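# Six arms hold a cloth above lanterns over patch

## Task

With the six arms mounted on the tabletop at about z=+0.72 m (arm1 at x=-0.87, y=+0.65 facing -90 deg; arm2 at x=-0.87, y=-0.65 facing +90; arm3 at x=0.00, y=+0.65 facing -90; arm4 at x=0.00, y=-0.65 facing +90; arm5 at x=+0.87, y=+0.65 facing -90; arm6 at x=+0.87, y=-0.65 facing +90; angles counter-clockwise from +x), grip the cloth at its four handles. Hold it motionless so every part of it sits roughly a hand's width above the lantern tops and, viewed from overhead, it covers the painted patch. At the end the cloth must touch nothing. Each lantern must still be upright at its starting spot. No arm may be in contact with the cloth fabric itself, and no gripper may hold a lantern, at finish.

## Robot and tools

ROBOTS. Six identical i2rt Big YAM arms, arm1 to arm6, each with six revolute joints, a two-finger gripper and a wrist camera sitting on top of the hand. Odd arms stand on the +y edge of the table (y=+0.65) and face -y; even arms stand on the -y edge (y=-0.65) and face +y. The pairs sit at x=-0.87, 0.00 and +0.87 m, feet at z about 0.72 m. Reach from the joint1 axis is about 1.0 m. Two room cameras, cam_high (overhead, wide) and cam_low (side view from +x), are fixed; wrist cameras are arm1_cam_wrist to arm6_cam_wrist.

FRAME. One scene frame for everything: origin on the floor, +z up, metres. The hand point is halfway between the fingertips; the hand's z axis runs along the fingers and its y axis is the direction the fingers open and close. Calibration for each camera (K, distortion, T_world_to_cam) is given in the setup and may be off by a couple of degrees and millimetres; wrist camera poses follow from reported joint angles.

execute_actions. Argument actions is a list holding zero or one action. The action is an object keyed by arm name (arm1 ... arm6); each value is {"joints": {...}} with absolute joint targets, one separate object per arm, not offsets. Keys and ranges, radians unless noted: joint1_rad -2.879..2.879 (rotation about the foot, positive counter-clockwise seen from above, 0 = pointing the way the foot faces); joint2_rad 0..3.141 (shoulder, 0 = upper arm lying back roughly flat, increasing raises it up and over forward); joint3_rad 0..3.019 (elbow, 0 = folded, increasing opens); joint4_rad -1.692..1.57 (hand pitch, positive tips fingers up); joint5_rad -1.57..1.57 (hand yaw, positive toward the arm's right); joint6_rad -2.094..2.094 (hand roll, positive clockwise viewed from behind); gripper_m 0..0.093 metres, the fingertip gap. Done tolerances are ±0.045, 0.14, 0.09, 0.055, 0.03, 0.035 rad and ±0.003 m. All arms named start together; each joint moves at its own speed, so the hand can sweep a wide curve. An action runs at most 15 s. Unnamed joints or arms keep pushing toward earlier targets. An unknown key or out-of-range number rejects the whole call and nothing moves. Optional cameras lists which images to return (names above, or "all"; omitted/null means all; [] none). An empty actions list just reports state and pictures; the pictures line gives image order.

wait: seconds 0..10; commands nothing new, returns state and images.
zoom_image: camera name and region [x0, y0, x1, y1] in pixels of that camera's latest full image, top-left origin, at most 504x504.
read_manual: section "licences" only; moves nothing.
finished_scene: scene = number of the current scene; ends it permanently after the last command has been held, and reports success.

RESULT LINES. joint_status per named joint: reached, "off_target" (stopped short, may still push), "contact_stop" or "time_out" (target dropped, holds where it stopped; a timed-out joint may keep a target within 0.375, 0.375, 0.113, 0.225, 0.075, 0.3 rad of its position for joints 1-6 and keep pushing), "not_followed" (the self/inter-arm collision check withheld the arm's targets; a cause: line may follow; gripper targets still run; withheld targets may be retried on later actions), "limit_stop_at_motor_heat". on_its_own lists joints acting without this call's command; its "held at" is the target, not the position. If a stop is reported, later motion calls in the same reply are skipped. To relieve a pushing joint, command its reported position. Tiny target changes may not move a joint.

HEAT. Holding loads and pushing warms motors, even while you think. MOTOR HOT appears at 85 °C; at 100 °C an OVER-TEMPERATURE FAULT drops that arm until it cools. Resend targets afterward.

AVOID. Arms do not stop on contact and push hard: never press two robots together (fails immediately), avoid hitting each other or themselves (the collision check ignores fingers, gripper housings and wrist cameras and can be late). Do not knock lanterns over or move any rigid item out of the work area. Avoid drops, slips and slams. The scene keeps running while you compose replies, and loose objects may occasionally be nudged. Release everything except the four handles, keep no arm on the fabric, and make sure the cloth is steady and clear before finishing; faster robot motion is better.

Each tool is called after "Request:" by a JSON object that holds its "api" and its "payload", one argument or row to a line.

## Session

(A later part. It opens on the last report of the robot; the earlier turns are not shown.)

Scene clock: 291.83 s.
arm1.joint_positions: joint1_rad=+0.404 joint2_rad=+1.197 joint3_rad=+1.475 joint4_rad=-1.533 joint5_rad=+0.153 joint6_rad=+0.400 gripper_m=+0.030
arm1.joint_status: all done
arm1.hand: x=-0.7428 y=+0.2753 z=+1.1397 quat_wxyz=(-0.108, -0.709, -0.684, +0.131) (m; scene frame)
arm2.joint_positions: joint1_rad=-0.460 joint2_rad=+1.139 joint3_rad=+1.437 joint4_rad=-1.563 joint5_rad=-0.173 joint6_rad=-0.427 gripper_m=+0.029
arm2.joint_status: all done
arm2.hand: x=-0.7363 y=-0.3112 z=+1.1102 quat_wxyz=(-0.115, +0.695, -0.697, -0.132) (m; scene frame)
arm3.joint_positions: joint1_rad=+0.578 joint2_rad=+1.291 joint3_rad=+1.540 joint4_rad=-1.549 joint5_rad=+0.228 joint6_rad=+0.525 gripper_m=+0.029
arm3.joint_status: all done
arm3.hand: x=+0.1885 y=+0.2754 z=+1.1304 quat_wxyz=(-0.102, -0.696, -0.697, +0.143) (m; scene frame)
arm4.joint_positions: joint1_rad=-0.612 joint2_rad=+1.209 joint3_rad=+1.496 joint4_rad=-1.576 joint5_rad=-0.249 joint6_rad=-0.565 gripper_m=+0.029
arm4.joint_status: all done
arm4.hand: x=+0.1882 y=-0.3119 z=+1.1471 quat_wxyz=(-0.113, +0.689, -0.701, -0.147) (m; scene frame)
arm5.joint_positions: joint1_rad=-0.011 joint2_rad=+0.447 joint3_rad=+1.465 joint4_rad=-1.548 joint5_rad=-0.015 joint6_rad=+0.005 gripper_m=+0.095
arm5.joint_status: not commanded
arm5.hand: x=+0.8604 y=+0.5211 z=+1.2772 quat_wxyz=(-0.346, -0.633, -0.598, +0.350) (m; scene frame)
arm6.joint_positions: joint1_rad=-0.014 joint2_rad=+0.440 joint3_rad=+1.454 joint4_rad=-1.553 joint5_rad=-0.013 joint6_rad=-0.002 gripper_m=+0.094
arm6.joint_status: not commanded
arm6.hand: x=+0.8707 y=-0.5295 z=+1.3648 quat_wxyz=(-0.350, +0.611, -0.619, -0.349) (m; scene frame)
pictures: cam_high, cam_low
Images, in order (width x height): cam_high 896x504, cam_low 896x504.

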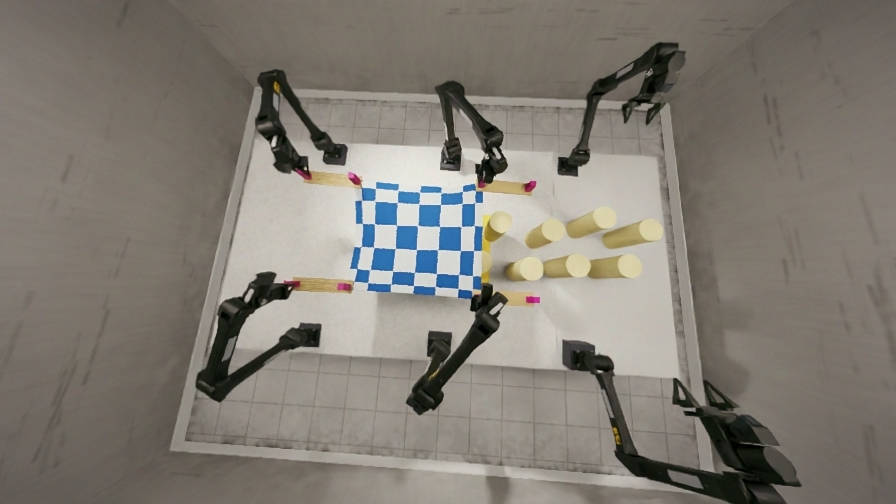

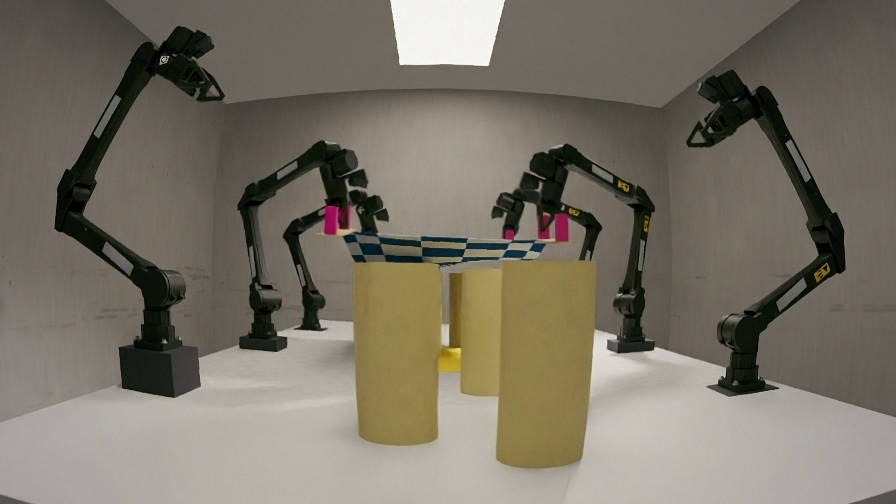

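Request:
{"api": "execute_actions", "payload": {
  "actions": [
    {"arm1":{"joints":{"joint3_rad":1.59}},"arm2":{"joints":{"joint3_rad":1.57}},"arm3":{"joints":{"joint3_rad":1.675}},"arm4":{"joints":{"joint3_rad":1.605}}}
  ],
  "cameras": ["cam_high","cam_low"]
}}

Request:
{"api": "zoom_image", "payload": {
  "camera": "cam_low",
  "region": [300, 160, 660, 340]
}}

Scene clock: 297.43 s.
arm1.joint_positions: joint1_rad=+0.404 joint2_rad=+1.197 joint3_rad=+1.538 joint4_rad=-1.533 joint5_rad=+0.153 joint6_rad=+0.400 gripper_m=+0.029
arm1.joint_status: all done
arm1.hand: x=-0.7397 y=+0.2684 z=+1.1679 quat_wxyz=(-0.137, -0.707, -0.679, +0.143) (m; scene frame)
arm2.joint_positions: joint1_rad=-0.460 joint2_rad=+1.133 joint3_rad=+1.516 joint4_rad=-1.563 joint5_rad=-0.173 joint6_rad=-0.427 gripper_m=+0.029
arm2.joint_status: all done
arm2.hand: x=-0.7336 y=-0.3056 z=+1.1470 quat_wxyz=(-0.154, +0.693, -0.689, -0.145) (m; scene frame)
arm3.joint_positions: joint1_rad=+0.578 joint2_rad=+1.286 joint3_rad=+1.614 joint4_rad=-1.549 joint5_rad=+0.226 joint6_rad=+0.527 gripper_m=+0.029
arm3.joint_status: all done
arm3.hand: x=+0.1928 y=+0.2691 z=+1.1646 quat_wxyz=(-0.140, -0.695, -0.689, +0.151) (m; scene frame)
arm4.joint_positions: joint1_rad=-0.612 joint2_rad=+1.209 joint3_rad=+1.556 joint4_rad=-1.577 joint5_rad=-0.246 joint6_rad=-0.567 gripper_m=+0.029
arm4.joint_status: all done
arm4.hand: x=+0.1924 y=-0.3069 z=+1.1729 quat_wxyz=(-0.142, +0.689, -0.695, -0.151) (m; scene frame)
arm5.joint_positions: joint1_rad=-0.011 joint2_rad=+0.447 joint3_rad=+1.465 joint4_rad=-1.548 joint5_rad=-0.015 joint6_rad=+0.005 gripper_m=+0.095
arm5.joint_status: not commanded
arm5.hand: x=+0.8604 y=+0.5211 z=+1.2772 quat_wxyz=(-0.346, -0.633, -0.598, +0.350) (m; scene frame)
arm6.joint_positions: joint1_rad=-0.014 joint2_rad=+0.440 joint3_rad=+1.454 joint4_rad=-1.553 joint5_rad=-0.013 joint6_rad=-0.002 gripper_m=+0.094
arm6.joint_status: not commanded
arm6.hand: x=+0.8707 y=-0.5295 z=+1.3648 quat_wxyz=(-0.350, +0.611, -0.619, -0.349) (m; scene frame)
pictures: cam_high, cam_low
Images, in order (width x height): cam_high 896x504, cam_low 896x504.

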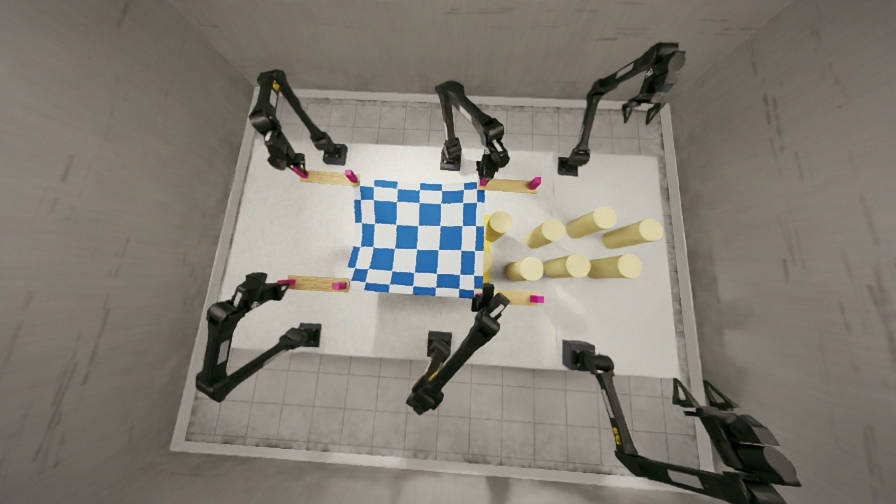

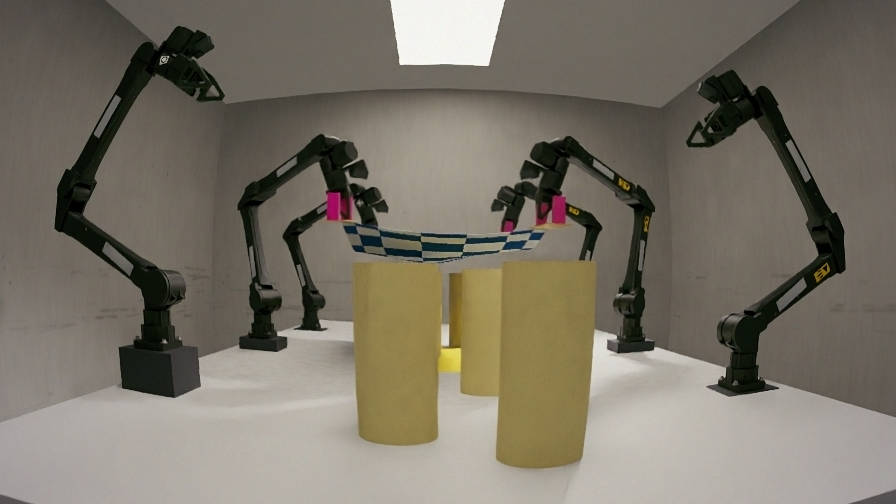

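Region (300, 160, 660, 340) of cam_low's 896x504 image, scaled by 1.400, with more detail than that image has.

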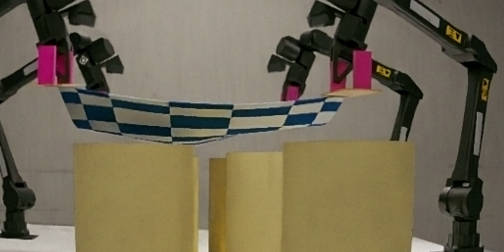

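Request:
{"api": "execute_actions", "payload": {
  "actions": [
    {"arm1":{"joints":{"joint1_rad":0.575,"joint2_rad":1.265,"joint3_rad":1.67,"joint4_rad":-1.55,"joint5_rad":0.21,"joint6_rad":0.553}},"arm2":{"joints":{"joint1_rad":-0.645,"joint2_rad":1.22,"joint3_rad":1.69,"joint4_rad":-1.61,"joint5_rad":-0.232,"joint6_rad":-0.608}},"arm3":{"joints":{"joint1_rad":0.733,"joint2_rad":1.41,"joint3_rad":1.84,"joint4_rad":-1.596,"joint5_rad":0.267,"joint6_rad":0.688}},"arm4":{"joints":{"joint1_rad":-0.785,"joint2_rad":1.33,"joint3_rad":1.755,"joint4_rad":-1.608,"joint5_rad":-0.285,"joint6_rad":-0.743}}}
  ],
  "cameras": ["cam_low"]
}}

Scene clock: 325.20 s.
arm1.joint_positions: joint1_rad=+0.584 joint2_rad=+1.282 joint3_rad=+1.615 joint4_rad=-1.542 joint5_rad=+0.210 joint6_rad=+0.564 gripper_m=+0.029
arm1.joint_status: all done
arm1.hand: x=-0.6665 y=+0.2676 z=+1.1694 quat_wxyz=(-0.144, -0.704, -0.681, +0.141) (m; scene frame)
arm2.joint_positions: joint1_rad=-0.651 joint2_rad=+1.229 joint3_rad=+1.630 joint4_rad=-1.599 joint5_rad=-0.231 joint6_rad=-0.598 gripper_m=+0.029
arm2.joint_status: all done
arm2.hand: x=-0.6611 y=-0.3091 z=+1.1615 quat_wxyz=(-0.164, +0.688, -0.692, -0.142) (m; scene frame)
arm3.joint_positions: joint1_rad=+0.731 joint2_rad=+1.422 joint3_rad=+1.771 joint4_rad=-1.588 joint5_rad=+0.275 joint6_rad=+0.668 gripper_m=+0.029
arm3.joint_status: all done
arm3.hand: x=+0.2720 y=+0.2636 z=+1.1750 quat_wxyz=(-0.150, -0.692, -0.690, +0.151) (m; scene frame)
arm4.joint_positions: joint1_rad=-0.779 joint2_rad=+1.334 joint3_rad=+1.701 joint4_rad=-1.607 joint5_rad=-0.297 joint6_rad=-0.721 gripper_m=+0.029
arm4.joint_status: all done
arm4.hand: x=+0.2706 y=-0.3082 z=+1.1876 quat_wxyz=(-0.158, +0.685, -0.695, -0.151) (m; scene frame)
arm5.joint_positions: joint1_rad=-0.011 joint2_rad=+0.447 joint3_rad=+1.465 joint4_rad=-1.548 joint5_rad=-0.015 joint6_rad=+0.005 gripper_m=+0.095
arm5.joint_status: not commanded
arm5.hand: x=+0.8604 y=+0.5211 z=+1.2772 quat_wxyz=(-0.346, -0.633, -0.598, +0.350) (m; scene frame)
arm6.joint_positions: joint1_rad=-0.014 joint2_rad=+0.440 joint3_rad=+1.454 joint4_rad=-1.553 joint5_rad=-0.013 joint6_rad=-0.002 gripper_m=+0.094
arm6.joint_status: not commanded
arm6.hand: x=+0.8707 y=-0.5295 z=+1.3648 quat_wxyz=(-0.350, +0.611, -0.619, -0.349) (m; scene frame)
pictures: cam_low
Images, in order (width x height): cam_low 896x504.

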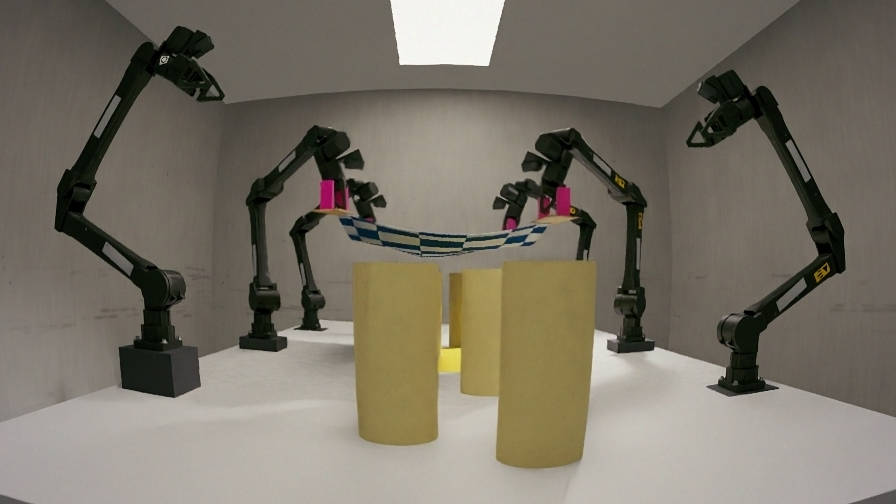

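Now the final targets (q3 with lead, q2 slightly under).

Request:
{"api": "execute_actions", "payload": {
  "actions": [
    {"arm1":{"joints":{"joint1_rad":0.746,"joint2_rad":1.345,"joint3_rad":1.71,"joint4_rad":-1.565,"joint5_rad":0.267,"joint6_rad":0.705}},"arm2":{"joints":{"joint1_rad":-0.829,"joint2_rad":1.322,"joint3_rad":1.76,"joint4_rad":-1.662,"joint5_rad":-0.291,"joint6_rad":-0.788}},"arm3":{"joints":{"joint1_rad":0.889,"joint2_rad":1.558,"joint3_rad":1.965,"joint4_rad":-1.643,"joint5_rad":0.307,"joint6_rad":0.848}},"arm4":{"joints":{"joint1_rad":-0.958,"joint2_rad":1.478,"joint3_rad":1.85,"joint4_rad":-1.64,"joint5_rad":-0.324,"joint6_rad":-0.919}}}
  ],
  "cameras": ["arm1_cam_wrist","arm2_cam_wrist","arm3_cam_wrist","arm4_cam_wrist","cam_high","cam_low"]
}}

Request:
{"api": "zoom_image", "payload": {
  "camera": "cam_low",
  "region": [280, 160, 640, 340]
}}

Request:
{"api": "zoom_image", "payload": {
  "camera": "cam_high",
  "region": [290, 140, 610, 320]
}}

Scene clock: 330.87 s.
arm1.joint_positions: joint1_rad=+0.754 joint2_rad=+1.370 joint3_rad=+1.660 joint4_rad=-1.552 joint5_rad=+0.267 joint6_rad=+0.746 gripper_m=+0.030
arm1.joint_status: joint6_rad off_target (ended at +0.746, target +0.705); the others done
arm1.hand: x=-0.5952 y=+0.2809 z=+1.1528 quat_wxyz=(-0.139, -0.710, -0.676, +0.140) (m; scene frame)
arm2.joint_positions: joint1_rad=-0.834 joint2_rad=+1.344 joint3_rad=+1.708 joint4_rad=-1.645 joint5_rad=-0.291 joint6_rad=-0.798 gripper_m=+0.029
arm2.joint_status: all done
arm2.hand: x=-0.5875 y=-0.3255 z=+1.1493 quat_wxyz=(-0.148, +0.696, -0.688, -0.139) (m; scene frame)
arm3.joint_positions: joint1_rad=+0.872 joint2_rad=+1.579 joint3_rad=+1.904 joint4_rad=-1.635 joint5_rad=+0.325 joint6_rad=+0.826 gripper_m=+0.029
arm3.joint_status: all done
arm3.hand: x=+0.3528 y=+0.2686 z=+1.1569 quat_wxyz=(-0.136, -0.698, -0.686, +0.155) (m; scene frame)
arm4.joint_positions: joint1_rad=-0.933 joint2_rad=+1.493 joint3_rad=+1.806 joint4_rad=-1.642 joint5_rad=-0.346 joint6_rad=-0.895 gripper_m=+0.029
arm4.joint_status: all done
arm4.hand: x=+0.3531 y=-0.3194 z=+1.1632 quat_wxyz=(-0.140, +0.691, -0.692, -0.154) (m; scene frame)
arm5.joint_positions: joint1_rad=-0.011 joint2_rad=+0.447 joint3_rad=+1.465 joint4_rad=-1.548 joint5_rad=-0.015 joint6_rad=+0.005 gripper_m=+0.095
arm5.joint_status: not commanded
arm5.hand: x=+0.8604 y=+0.5211 z=+1.2772 quat_wxyz=(-0.346, -0.633, -0.598, +0.350) (m; scene frame)
arm6.joint_positions: joint1_rad=-0.014 joint2_rad=+0.440 joint3_rad=+1.454 joint4_rad=-1.553 joint5_rad=-0.013 joint6_rad=-0.002 gripper_m=+0.094
arm6.joint_status: not commanded
arm6.hand: x=+0.8707 y=-0.5295 z=+1.3648 quat_wxyz=(-0.350, +0.611, -0.619, -0.349) (m; scene frame)
pictures: arm1_cam_wrist, arm2_cam_wrist, arm3_cam_wrist, arm4_cam_wrist, cam_high, cam_low
camera_calibration (this result's frames):
arm1_cam_wrist: T_world_to_cam=[[-0.998604, 0.0510384, -0.0136099, -0.590242], [0.0465308, 0.971919, 0.230668, -0.507306], [0.0250006, 0.229712, -0.972937, 1.2008], [0, 0, 0, 1]] pos_world=[-0.595833, 0.247347, 1.27729]
arm2_cam_wrist: T_world_to_cam=[[0.999736, 0.0000749689, 0.0229845, 0.562769], [-0.00523515, -0.972968, 0.230882, -0.582762], [0.0223805, -0.230941, -0.97271, 1.18166], [0, 0, 0, 1]] pos_world=[-0.592118, -0.294157, 1.27103]
arm3_cam_wrist: T_world_to_cam=[[-0.999655, 0.0261118, 0.0029186, 0.343758], [0.026131, 0.976457, 0.214124, -0.509167], [0.00274125, 0.214126, -0.976802, 1.19862], [0, 0, 0, 1]] pos_world=[0.353658, 0.231547, 1.27884]
arm4_cam_wrist: T_world_to_cam=[[0.999601, 0.00274124, -0.0281122, -0.31807], [0.00821539, -0.980467, 0.196513, -0.539054], [-0.0270244, -0.196665, -0.980098, 1.20813], [0, 0, 0, 1]] pos_world=[0.355021, -0.290055, 1.28108]
Images, in order (width x height): arm1_cam_wrist 504x504, arm2_cam_wrist 504x504, arm3_cam_wrist 504x504, arm4_cam_wrist 504x504, cam_high 896x504, cam_low 896x504.

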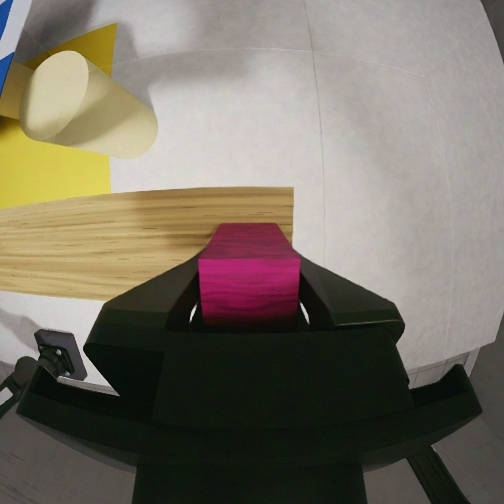

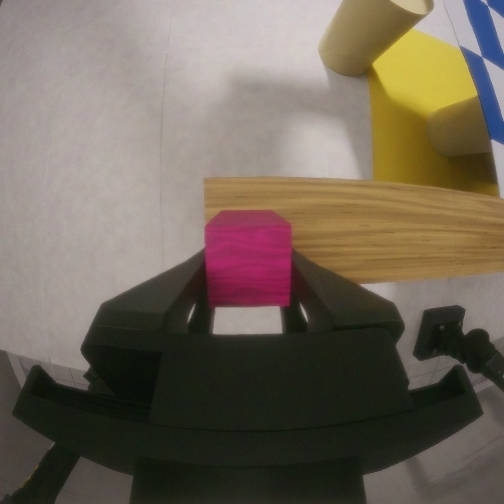

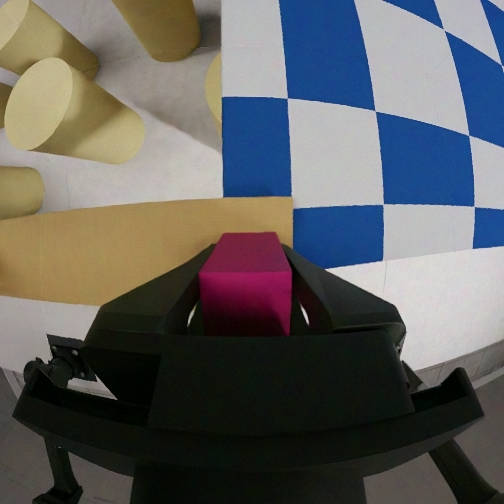

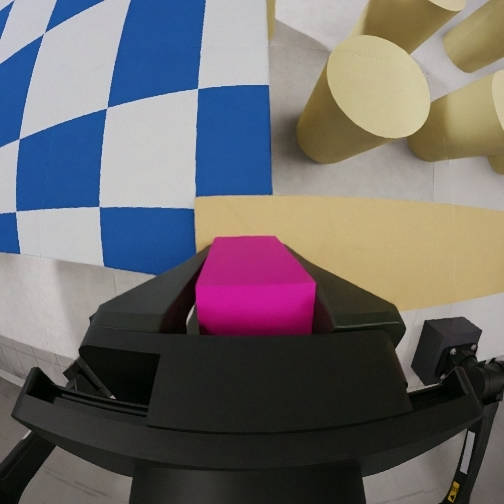

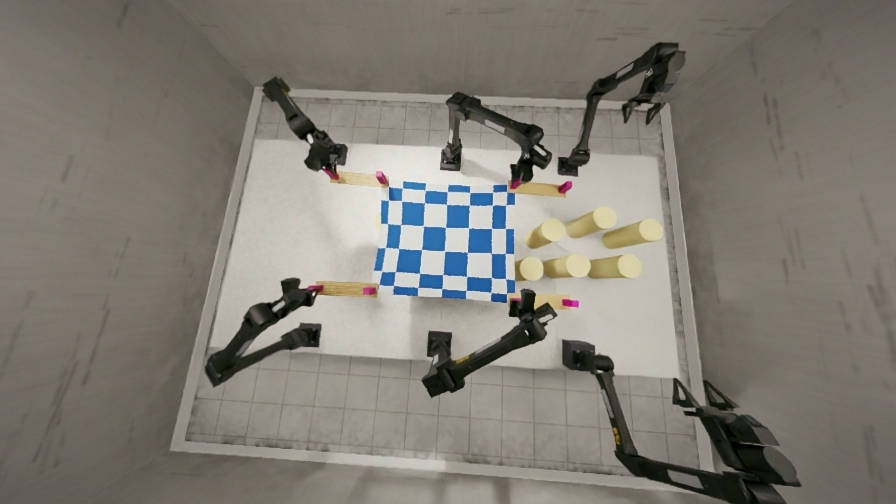

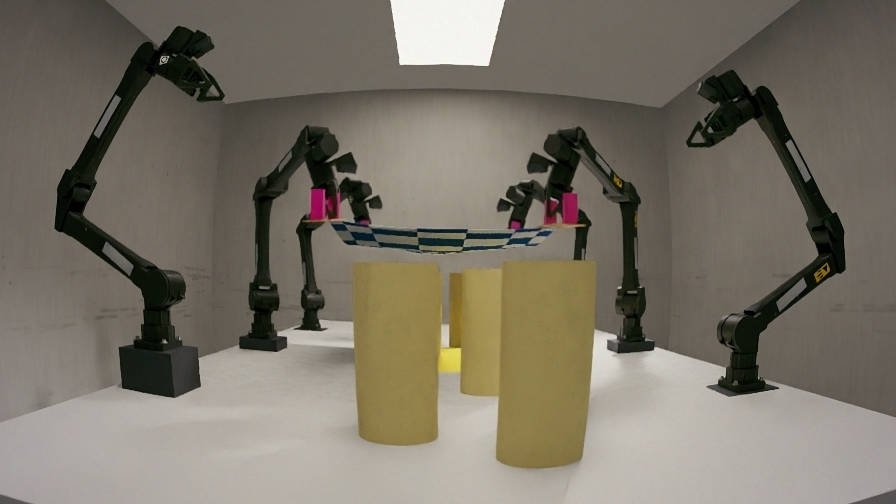

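Region (280, 160, 640, 340) of cam_low's 896x504 image, scaled by 1.400, with more detail than that image has.

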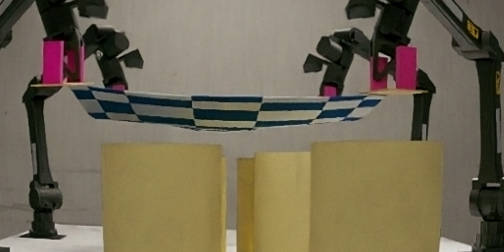

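Region (290, 140, 610, 320) of cam_high's 896x504 image, scaled by 1.575, with more detail than that image has; it fills the top 284 rows of this view, and the rest is white.

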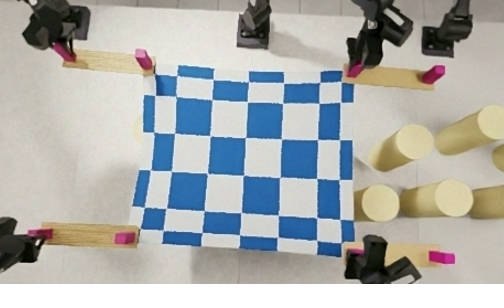

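Request:
{"api": "execute_actions", "payload": {
  "actions": [
    {"arm1":{"joints":{"joint6_rad":0.74}}}
  ],
  "cameras": ["cam_low","cam_high"]
}}

Request:
{"api": "zoom_image", "payload": {
  "camera": "cam_low",
  "region": [290, 170, 410, 270]
}}

Request:
{"api": "zoom_image", "payload": {
  "camera": "cam_low",
  "region": [490, 170, 610, 270]
}}

Scene clock: 348.57 s.
arm1.joint_positions: joint1_rad=+0.754 joint2_rad=+1.370 joint3_rad=+1.660 joint4_rad=-1.552 joint5_rad=+0.267 joint6_rad=+0.765 gripper_m=+0.030
arm1.joint_status: all done
arm1.hand: x=-0.5952 y=+0.2809 z=+1.1528 quat_wxyz=(-0.140, -0.716, -0.670, +0.138) (m; scene frame)
arm2.joint_positions: joint1_rad=-0.834 joint2_rad=+1.344 joint3_rad=+1.708 joint4_rad=-1.645 joint5_rad=-0.291 joint6_rad=-0.799 gripper_m=+0.029
arm2.joint_status: not commanded
arm2.hand: x=-0.5875 y=-0.3255 z=+1.1493 quat_wxyz=(-0.148, +0.696, -0.688, -0.139) (m; scene frame)
arm3.joint_positions: joint1_rad=+0.872 joint2_rad=+1.579 joint3_rad=+1.904 joint4_rad=-1.635 joint5_rad=+0.325 joint6_rad=+0.826 gripper_m=+0.029
arm3.joint_status: not commanded
arm3.hand: x=+0.3528 y=+0.2686 z=+1.1569 quat_wxyz=(-0.136, -0.698, -0.686, +0.154) (m; scene frame)
arm4.joint_positions: joint1_rad=-0.933 joint2_rad=+1.493 joint3_rad=+1.806 joint4_rad=-1.642 joint5_rad=-0.346 joint6_rad=-0.895 gripper_m=+0.029
arm4.joint_status: not commanded
arm4.hand: x=+0.3531 y=-0.3194 z=+1.1632 quat_wxyz=(-0.140, +0.691, -0.692, -0.154) (m; scene frame)
arm5.joint_positions: joint1_rad=-0.011 joint2_rad=+0.447 joint3_rad=+1.465 joint4_rad=-1.548 joint5_rad=-0.015 joint6_rad=+0.005 gripper_m=+0.095
arm5.joint_status: not commanded
arm5.hand: x=+0.8604 y=+0.5211 z=+1.2772 quat_wxyz=(-0.346, -0.633, -0.598, +0.350) (m; scene frame)
arm6.joint_positions: joint1_rad=-0.014 joint2_rad=+0.440 joint3_rad=+1.454 joint4_rad=-1.553 joint5_rad=-0.013 joint6_rad=-0.002 gripper_m=+0.094
arm6.joint_status: not commanded
arm6.hand: x=+0.8707 y=-0.5295 z=+1.3648 quat_wxyz=(-0.350, +0.611, -0.619, -0.349) (m; scene frame)
pictures: cam_high, cam_low
Images, in order (width x height): cam_high 896x504, cam_low 896x504.

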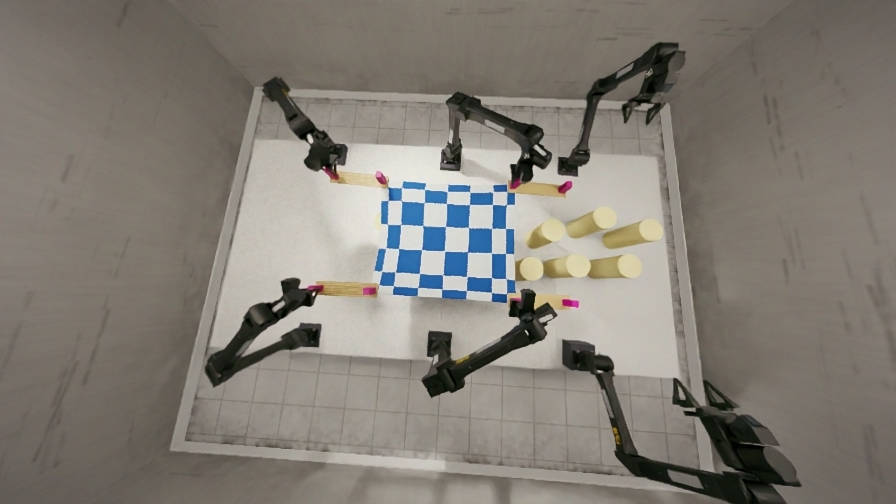

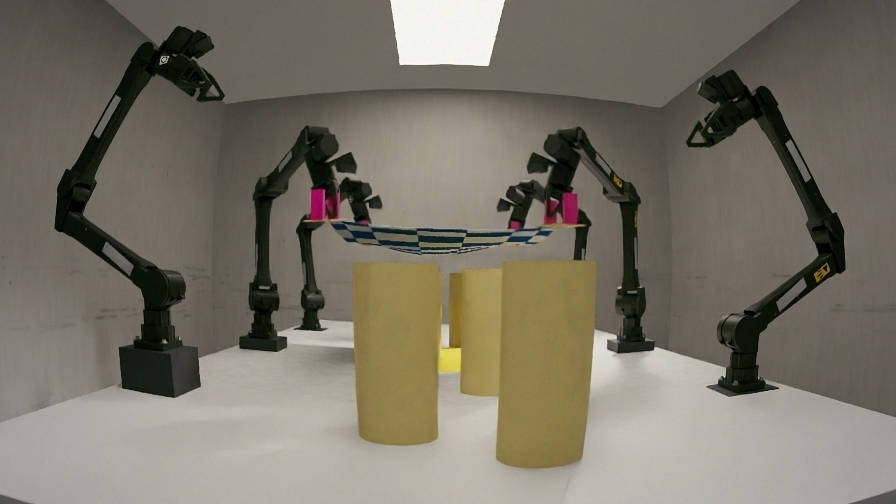

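Region (290, 170, 410, 270) of cam_low's 896x504 image, scaled by 4.200, with more detail than that image has.

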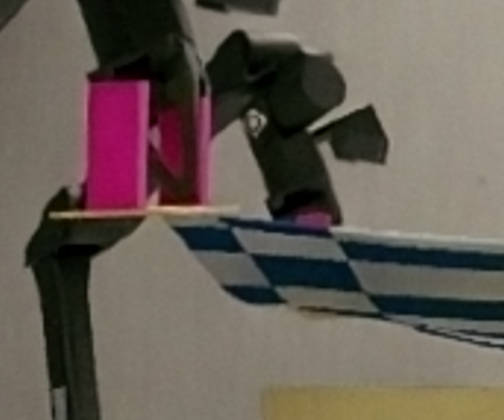

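Region (490, 170, 610, 270) of cam_low's 896x504 image, scaled by 4.200, with more detail than that image has.

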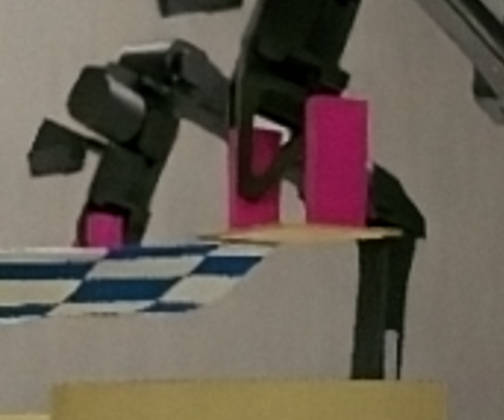

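Request:
{"api": "execute_actions", "payload": {
  "actions": [
    {"arm1":{"joints":{"joint1_rad":0.812,"joint2_rad":1.305,"joint3_rad":1.605,"joint4_rad":-1.575,"joint5_rad":0.284,"joint6_rad":0.80}},"arm6":{"joints":{"joint1_rad":1.035,"joint2_rad":1.11,"joint3_rad":1.404,"joint4_rad":-1.64,"joint5_rad":0.341,"joint6_rad":1.0}}}
  ],
  "cameras": ["arm6_cam_wrist","cam_high","cam_low"]
}}

Scene clock: 368.83 s.
arm1.joint_positions: joint1_rad=+0.808 joint2_rad=+1.340 joint3_rad=+1.605 joint4_rad=-1.552 joint5_rad=+0.287 joint6_rad=+0.850 gripper_m=+0.030
arm1.joint_status: joint6_rad off_target (ended at +0.850, target +0.800); the others done
arm1.hand: x=-0.5889 y=+0.3041 z=+1.1423 quat_wxyz=(-0.137, -0.727, -0.659, +0.138) (m; scene frame)
arm2.joint_positions: joint1_rad=-0.834 joint2_rad=+1.344 joint3_rad=+1.708 joint4_rad=-1.645 joint5_rad=-0.291 joint6_rad=-0.804 gripper_m=+0.029
arm2.joint_status: not commanded
arm2.hand: x=-0.5875 y=-0.3254 z=+1.1494 quat_wxyz=(-0.148, +0.698, -0.686, -0.139) (m; scene frame)
arm3.joint_positions: joint1_rad=+0.872 joint2_rad=+1.579 joint3_rad=+1.904 joint4_rad=-1.635 joint5_rad=+0.323 joint6_rad=+0.827 gripper_m=+0.029
arm3.joint_status: not commanded
arm3.hand: x=+0.3529 y=+0.2688 z=+1.1568 quat_wxyz=(-0.136, -0.698, -0.686, +0.154) (m; scene frame)
arm4.joint_positions: joint1_rad=-0.933 joint2_rad=+1.493 joint3_rad=+1.806 joint4_rad=-1.642 joint5_rad=-0.346 joint6_rad=-0.895 gripper_m=+0.029
arm4.joint_status: not commanded
arm4.hand: x=+0.3531 y=-0.3194 z=+1.1632 quat_wxyz=(-0.140, +0.691, -0.692, -0.154) (m; scene frame)
arm5.joint_positions: joint1_rad=-0.011 joint2_rad=+0.447 joint3_rad=+1.465 joint4_rad=-1.548 joint5_rad=-0.015 joint6_rad=+0.005 gripper_m=+0.095
arm5.joint_status: not commanded
arm5.hand: x=+0.8604 y=+0.5211 z=+1.2772 quat_wxyz=(-0.346, -0.633, -0.598, +0.350) (m; scene frame)
arm6.joint_positions: joint1_rad=+1.035 joint2_rad=+1.107 joint3_rad=+1.392 joint4_rad=-1.622 joint5_rad=+0.339 joint6_rad=+0.989 gripper_m=+0.094
arm6.joint_status: all done
arm6.hand: x=+0.6136 y=-0.4282 z=+1.1910 quat_wxyz=(-0.138, +0.691, -0.693, -0.150) (m; scene frame)
pictures: arm6_cam_wrist, cam_high, cam_low
camera_calibration (this result's frames):
arm6_cam_wrist: T_world_to_cam=[[0.99975, 0.00784737, -0.0209332, -0.579334], [0.0120316, -0.978062, 0.207967, -0.668951], [-0.0188419, -0.208167, -0.977912, 1.20793], [0, 0, 0, 1]] pos_world=[0.609997, -0.398279, 1.30824]
Images, in order (width x height): arm6_cam_wrist 504x504, cam_high 896x504, cam_low 896x504.

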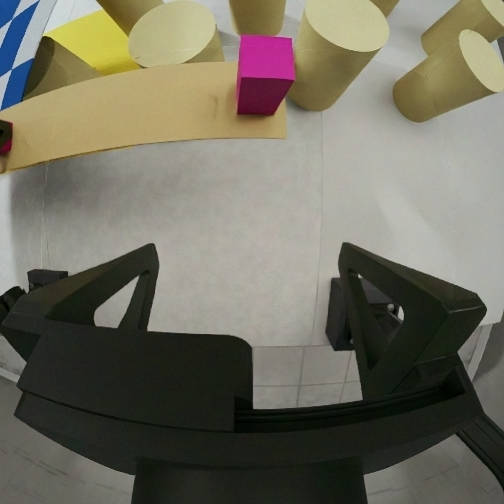

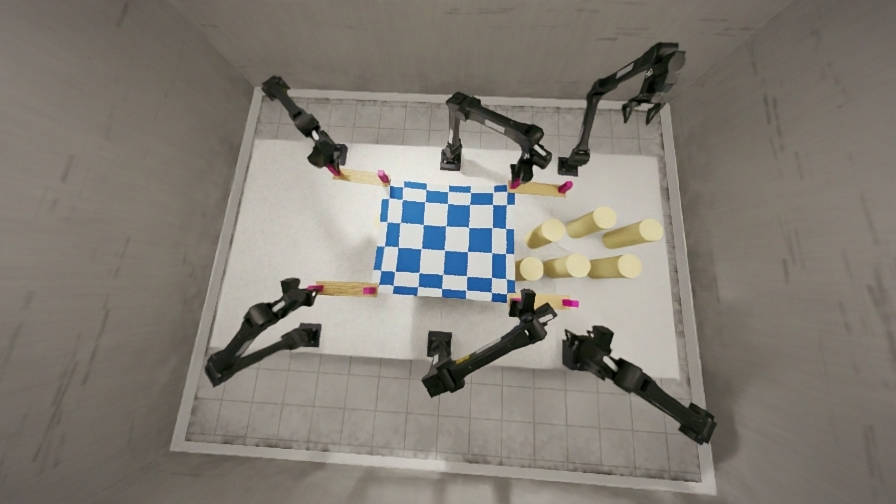

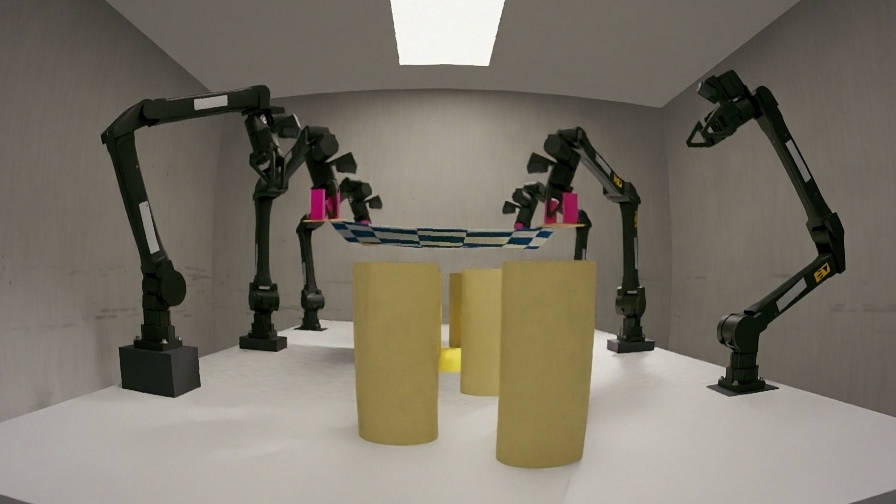

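Request:
{"api": "execute_actions", "payload": {
  "actions": [
    {"arm6":{"joints":{"joint1_rad":0.798,"joint2_rad":1.23,"joint3_rad":1.485,"joint4_rad":-1.477,"joint5_rad":0.282,"joint6_rad":0.757}}}
  ],
  "cameras": ["arm6_cam_wrist","cam_low"]
}}

Request:
{"api": "zoom_image", "payload": {
  "camera": "cam_low",
  "region": [260, 140, 420, 270]
}}

Scene clock: 378.67 s.
arm1.joint_positions: joint1_rad=+0.808 joint2_rad=+1.340 joint3_rad=+1.605 joint4_rad=-1.552 joint5_rad=+0.287 joint6_rad=+0.851 gripper_m=+0.030
arm1.joint_status: not commanded
arm1.hand: x=-0.5889 y=+0.3041 z=+1.1423 quat_wxyz=(-0.137, -0.727, -0.659, +0.138) (m; scene frame)
arm2.joint_positions: joint1_rad=-0.834 joint2_rad=+1.344 joint3_rad=+1.708 joint4_rad=-1.645 joint5_rad=-0.291 joint6_rad=-0.804 gripper_m=+0.029
arm2.joint_status: not commanded
arm2.hand: x=-0.5875 y=-0.3254 z=+1.1494 quat_wxyz=(-0.148, +0.698, -0.686, -0.139) (m; scene frame)
arm3.joint_positions: joint1_rad=+0.872 joint2_rad=+1.579 joint3_rad=+1.904 joint4_rad=-1.635 joint5_rad=+0.323 joint6_rad=+0.827 gripper_m=+0.029
arm3.joint_status: not commanded
arm3.hand: x=+0.3529 y=+0.2688 z=+1.1568 quat_wxyz=(-0.136, -0.698, -0.686, +0.154) (m; scene frame)
arm4.joint_positions: joint1_rad=-0.933 joint2_rad=+1.493 joint3_rad=+1.806 joint4_rad=-1.642 joint5_rad=-0.346 joint6_rad=-0.895 gripper_m=+0.029
arm4.joint_status: not commanded
arm4.hand: x=+0.3531 y=-0.3194 z=+1.1632 quat_wxyz=(-0.140, +0.691, -0.692, -0.154) (m; scene frame)
arm5.joint_positions: joint1_rad=-0.011 joint2_rad=+0.447 joint3_rad=+1.465 joint4_rad=-1.548 joint5_rad=-0.015 joint6_rad=+0.005 gripper_m=+0.095
arm5.joint_status: not commanded
arm5.hand: x=+0.8604 y=+0.5211 z=+1.2772 quat_wxyz=(-0.346, -0.633, -0.598, +0.350) (m; scene frame)
arm6.joint_positions: joint1_rad=+0.790 joint2_rad=+1.233 joint3_rad=+1.445 joint4_rad=-1.497 joint5_rad=+0.285 joint6_rad=+0.768 gripper_m=+0.094
arm6.joint_status: all done
arm6.hand: x=+0.6217 y=-0.3317 z=+1.1751 quat_wxyz=(-0.142, +0.683, -0.702, -0.140) (m; scene frame)
pictures: arm6_cam_wrist, cam_low
camera_calibration (this result's frames):
arm6_cam_wrist: T_world_to_cam=[[0.999781, -0.0197839, -0.00682595, -0.614367], [-0.0178395, -0.976157, 0.216331, -0.562008], [-0.0109431, -0.216162, -0.976296, 1.20318], [0, 0, 0, 1]] pos_world=[0.617373, -0.300682, 1.29204]
Images, in order (width x height): arm6_cam_wrist 504x504, cam_low 896x504.

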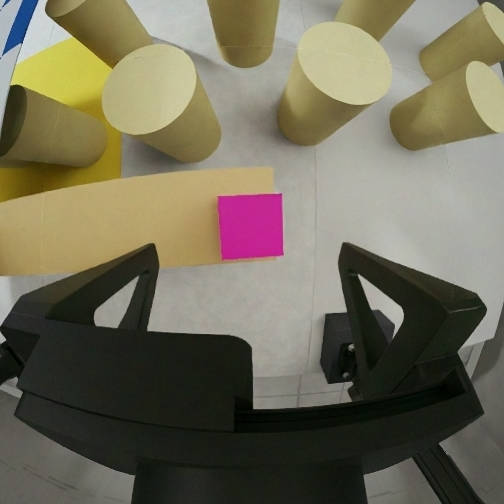

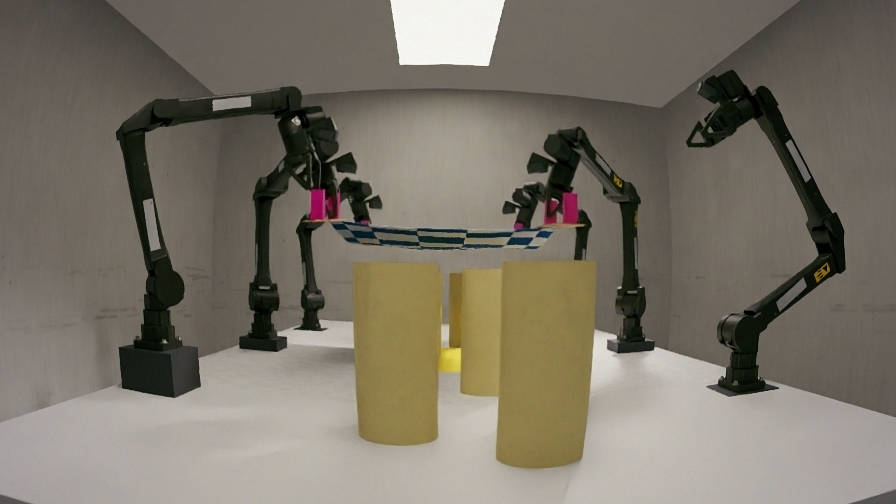

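Region (260, 140, 420, 270) of cam_low's 896x504 image, scaled by 3.150, with more detail than that image has; it fills the top 410 rows of this view, and the rest is white.

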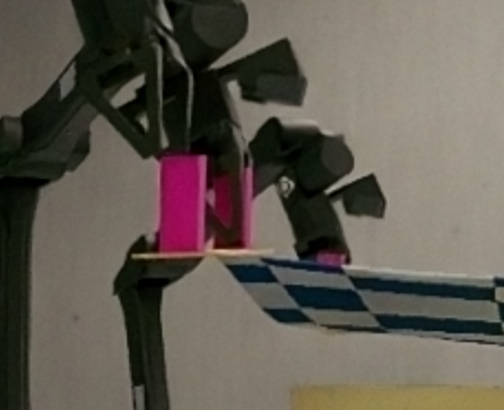

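Request:
{"api": "execute_actions", "payload": {
  "actions": [
    {"arm6":{"joints":{"joint1_rad":0.78,"joint2_rad":1.235,"joint3_rad":1.329,"joint4_rad":-1.37}}}
  ],
  "cameras": ["arm6_cam_wrist","cam_low"]
}}

Request:
{"api": "zoom_image", "payload": {
  "camera": "cam_low",
  "region": [260, 140, 420, 270]
}}

Scene clock: 388.60 s.
arm1.joint_positions: joint1_rad=+0.808 joint2_rad=+1.340 joint3_rad=+1.605 joint4_rad=-1.552 joint5_rad=+0.287 joint6_rad=+0.851 gripper_m=+0.030
arm1.joint_status: not commanded
arm1.hand: x=-0.5889 y=+0.3041 z=+1.1423 quat_wxyz=(-0.137, -0.727, -0.659, +0.138) (m; scene frame)
arm2.joint_positions: joint1_rad=-0.834 joint2_rad=+1.344 joint3_rad=+1.708 joint4_rad=-1.645 joint5_rad=-0.291 joint6_rad=-0.804 gripper_m=+0.029
arm2.joint_status: not commanded
arm2.hand: x=-0.5875 y=-0.3254 z=+1.1494 quat_wxyz=(-0.148, +0.698, -0.686, -0.139) (m; scene frame)
arm3.joint_positions: joint1_rad=+0.872 joint2_rad=+1.579 joint3_rad=+1.904 joint4_rad=-1.635 joint5_rad=+0.323 joint6_rad=+0.827 gripper_m=+0.029
arm3.joint_status: not commanded
arm3.hand: x=+0.3529 y=+0.2688 z=+1.1568 quat_wxyz=(-0.136, -0.698, -0.686, +0.154) (m; scene frame)
arm4.joint_positions: joint1_rad=-0.933 joint2_rad=+1.493 joint3_rad=+1.806 joint4_rad=-1.642 joint5_rad=-0.346 joint6_rad=-0.895 gripper_m=+0.029
arm4.joint_status: not commanded
arm4.hand: x=+0.3531 y=-0.3194 z=+1.1632 quat_wxyz=(-0.140, +0.691, -0.692, -0.154) (m; scene frame)
arm5.joint_positions: joint1_rad=-0.011 joint2_rad=+0.447 joint3_rad=+1.465 joint4_rad=-1.548 joint5_rad=-0.015 joint6_rad=+0.005 gripper_m=+0.095
arm5.joint_status: not commanded
arm5.hand: x=+0.8604 y=+0.5211 z=+1.2772 quat_wxyz=(-0.346, -0.633, -0.598, +0.350) (m; scene frame)
arm6.joint_positions: joint1_rad=+0.789 joint2_rad=+1.233 joint3_rad=+1.326 joint4_rad=-1.392 joint5_rad=+0.285 joint6_rad=+0.767 gripper_m=+0.094
arm6.joint_status: all done
arm6.hand: x=+0.6195 y=-0.3285 z=+1.1294 quat_wxyz=(-0.143, +0.685, -0.702, -0.133) (m; scene frame)
pictures: arm6_cam_wrist, cam_low
camera_calibration (this result's frames):
arm6_cam_wrist: T_world_to_cam=[[0.999782, -0.0206392, 0.00306128, -0.623863], [-0.020798, -0.974045, 0.225395, -0.556761], [-0.00167014, -0.225409, -0.974263, 1.14806], [0, 0, 0, 1]] pos_world=[0.614065, -0.296403, 1.24591]
Images, in order (width x height): arm6_cam_wrist 504x504, cam_low 896x504.

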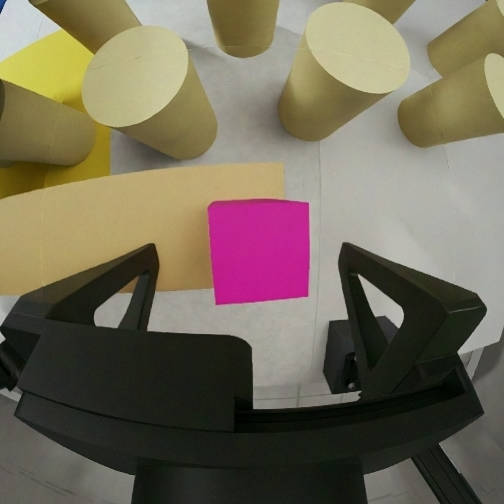

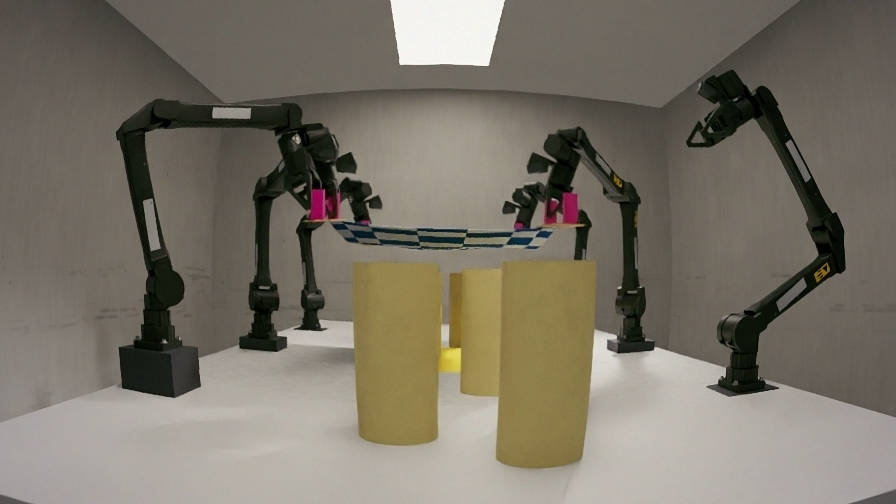

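Region (260, 140, 420, 270) of cam_low's 896x504 image, scaled by 3.150, with more detail than that image has; it fills the top 410 rows of this view, and the rest is white.

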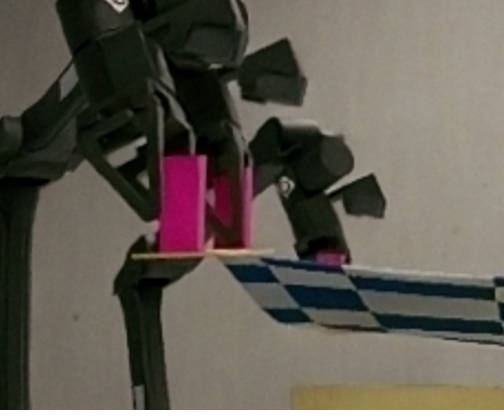

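Request:
{"api": "execute_actions", "payload": {
  "actions": [
    {"arm6":{"joints":{"joint1_rad":0.755,"joint2_rad":1.255,"joint4_rad":-1.34}}}
  ],
  "cameras": ["arm6_cam_wrist","cam_low"]
}}

Request:
{"api": "zoom_image", "payload": {
  "camera": "cam_low",
  "region": [260, 140, 420, 270]
}}

Scene clock: 394.00 s.
arm1.joint_positions: joint1_rad=+0.808 joint2_rad=+1.340 joint3_rad=+1.605 joint4_rad=-1.552 joint5_rad=+0.287 joint6_rad=+0.851 gripper_m=+0.030
arm1.joint_status: not commanded
arm1.hand: x=-0.5889 y=+0.3041 z=+1.1423 quat_wxyz=(-0.137, -0.727, -0.659, +0.138) (m; scene frame)
arm2.joint_positions: joint1_rad=-0.834 joint2_rad=+1.344 joint3_rad=+1.708 joint4_rad=-1.645 joint5_rad=-0.291 joint6_rad=-0.804 gripper_m=+0.029
arm2.joint_status: not commanded
arm2.hand: x=-0.5875 y=-0.3254 z=+1.1494 quat_wxyz=(-0.148, +0.698, -0.686, -0.139) (m; scene frame)
arm3.joint_positions: joint1_rad=+0.872 joint2_rad=+1.579 joint3_rad=+1.904 joint4_rad=-1.635 joint5_rad=+0.323 joint6_rad=+0.827 gripper_m=+0.029
arm3.joint_status: not commanded
arm3.hand: x=+0.3529 y=+0.2688 z=+1.1568 quat_wxyz=(-0.136, -0.698, -0.686, +0.154) (m; scene frame)
arm4.joint_positions: joint1_rad=-0.933 joint2_rad=+1.493 joint3_rad=+1.806 joint4_rad=-1.642 joint5_rad=-0.346 joint6_rad=-0.895 gripper_m=+0.029
arm4.joint_status: not commanded
arm4.hand: x=+0.3531 y=-0.3194 z=+1.1632 quat_wxyz=(-0.140, +0.691, -0.692, -0.154) (m; scene frame)
arm5.joint_positions: joint1_rad=-0.011 joint2_rad=+0.447 joint3_rad=+1.465 joint4_rad=-1.548 joint5_rad=-0.015 joint6_rad=+0.005 gripper_m=+0.095
arm5.joint_status: not commanded
arm5.hand: x=+0.8604 y=+0.5211 z=+1.2772 quat_wxyz=(-0.346, -0.633, -0.598, +0.350) (m; scene frame)
arm6.joint_positions: joint1_rad=+0.758 joint2_rad=+1.243 joint3_rad=+1.326 joint4_rad=-1.361 joint5_rad=+0.285 joint6_rad=+0.767 gripper_m=+0.094
arm6.joint_status: all done
arm6.hand: x=+0.6235 y=-0.3146 z=+1.1274 quat_wxyz=(-0.145, +0.672, -0.713, -0.141) (m; scene frame)
pictures: arm6_cam_wrist, cam_low
camera_calibration (this result's frames):
arm6_cam_wrist: T_world_to_cam=[[0.998633, -0.0510545, -0.0112255, -0.620241], [-0.0475223, -0.976134, 0.211905, -0.511445], [-0.0217763, -0.211082, -0.977226, 1.16967], [0, 0, 0, 1]] pos_world=[0.620559, -0.284008, 1.24445]
Images, in order (width x height): arm6_cam_wrist 504x504, cam_low 896x504.

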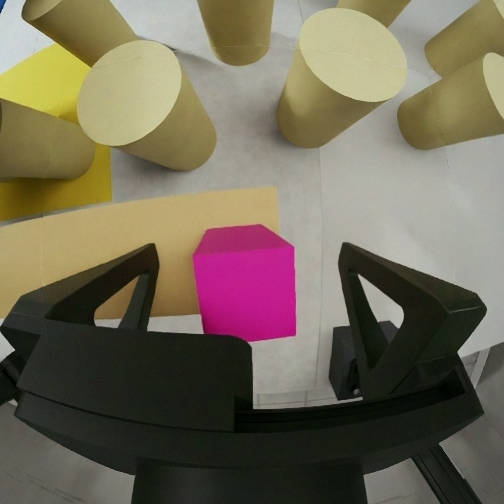

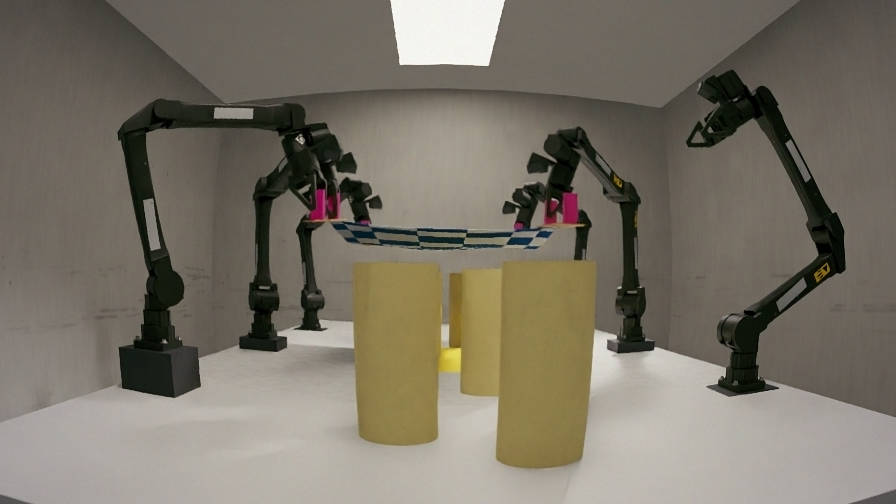

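Region (260, 140, 420, 270) of cam_low's 896x504 image, scaled by 3.150, with more detail than that image has; it fills the top 410 rows of this view, and the rest is white.

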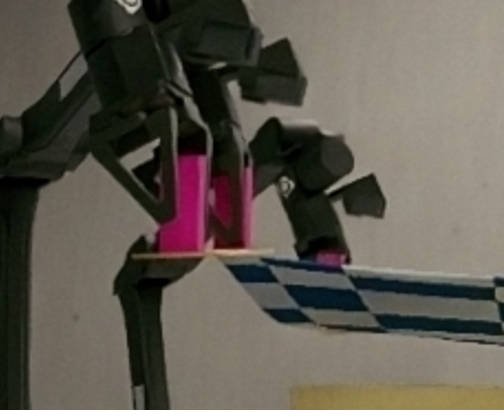

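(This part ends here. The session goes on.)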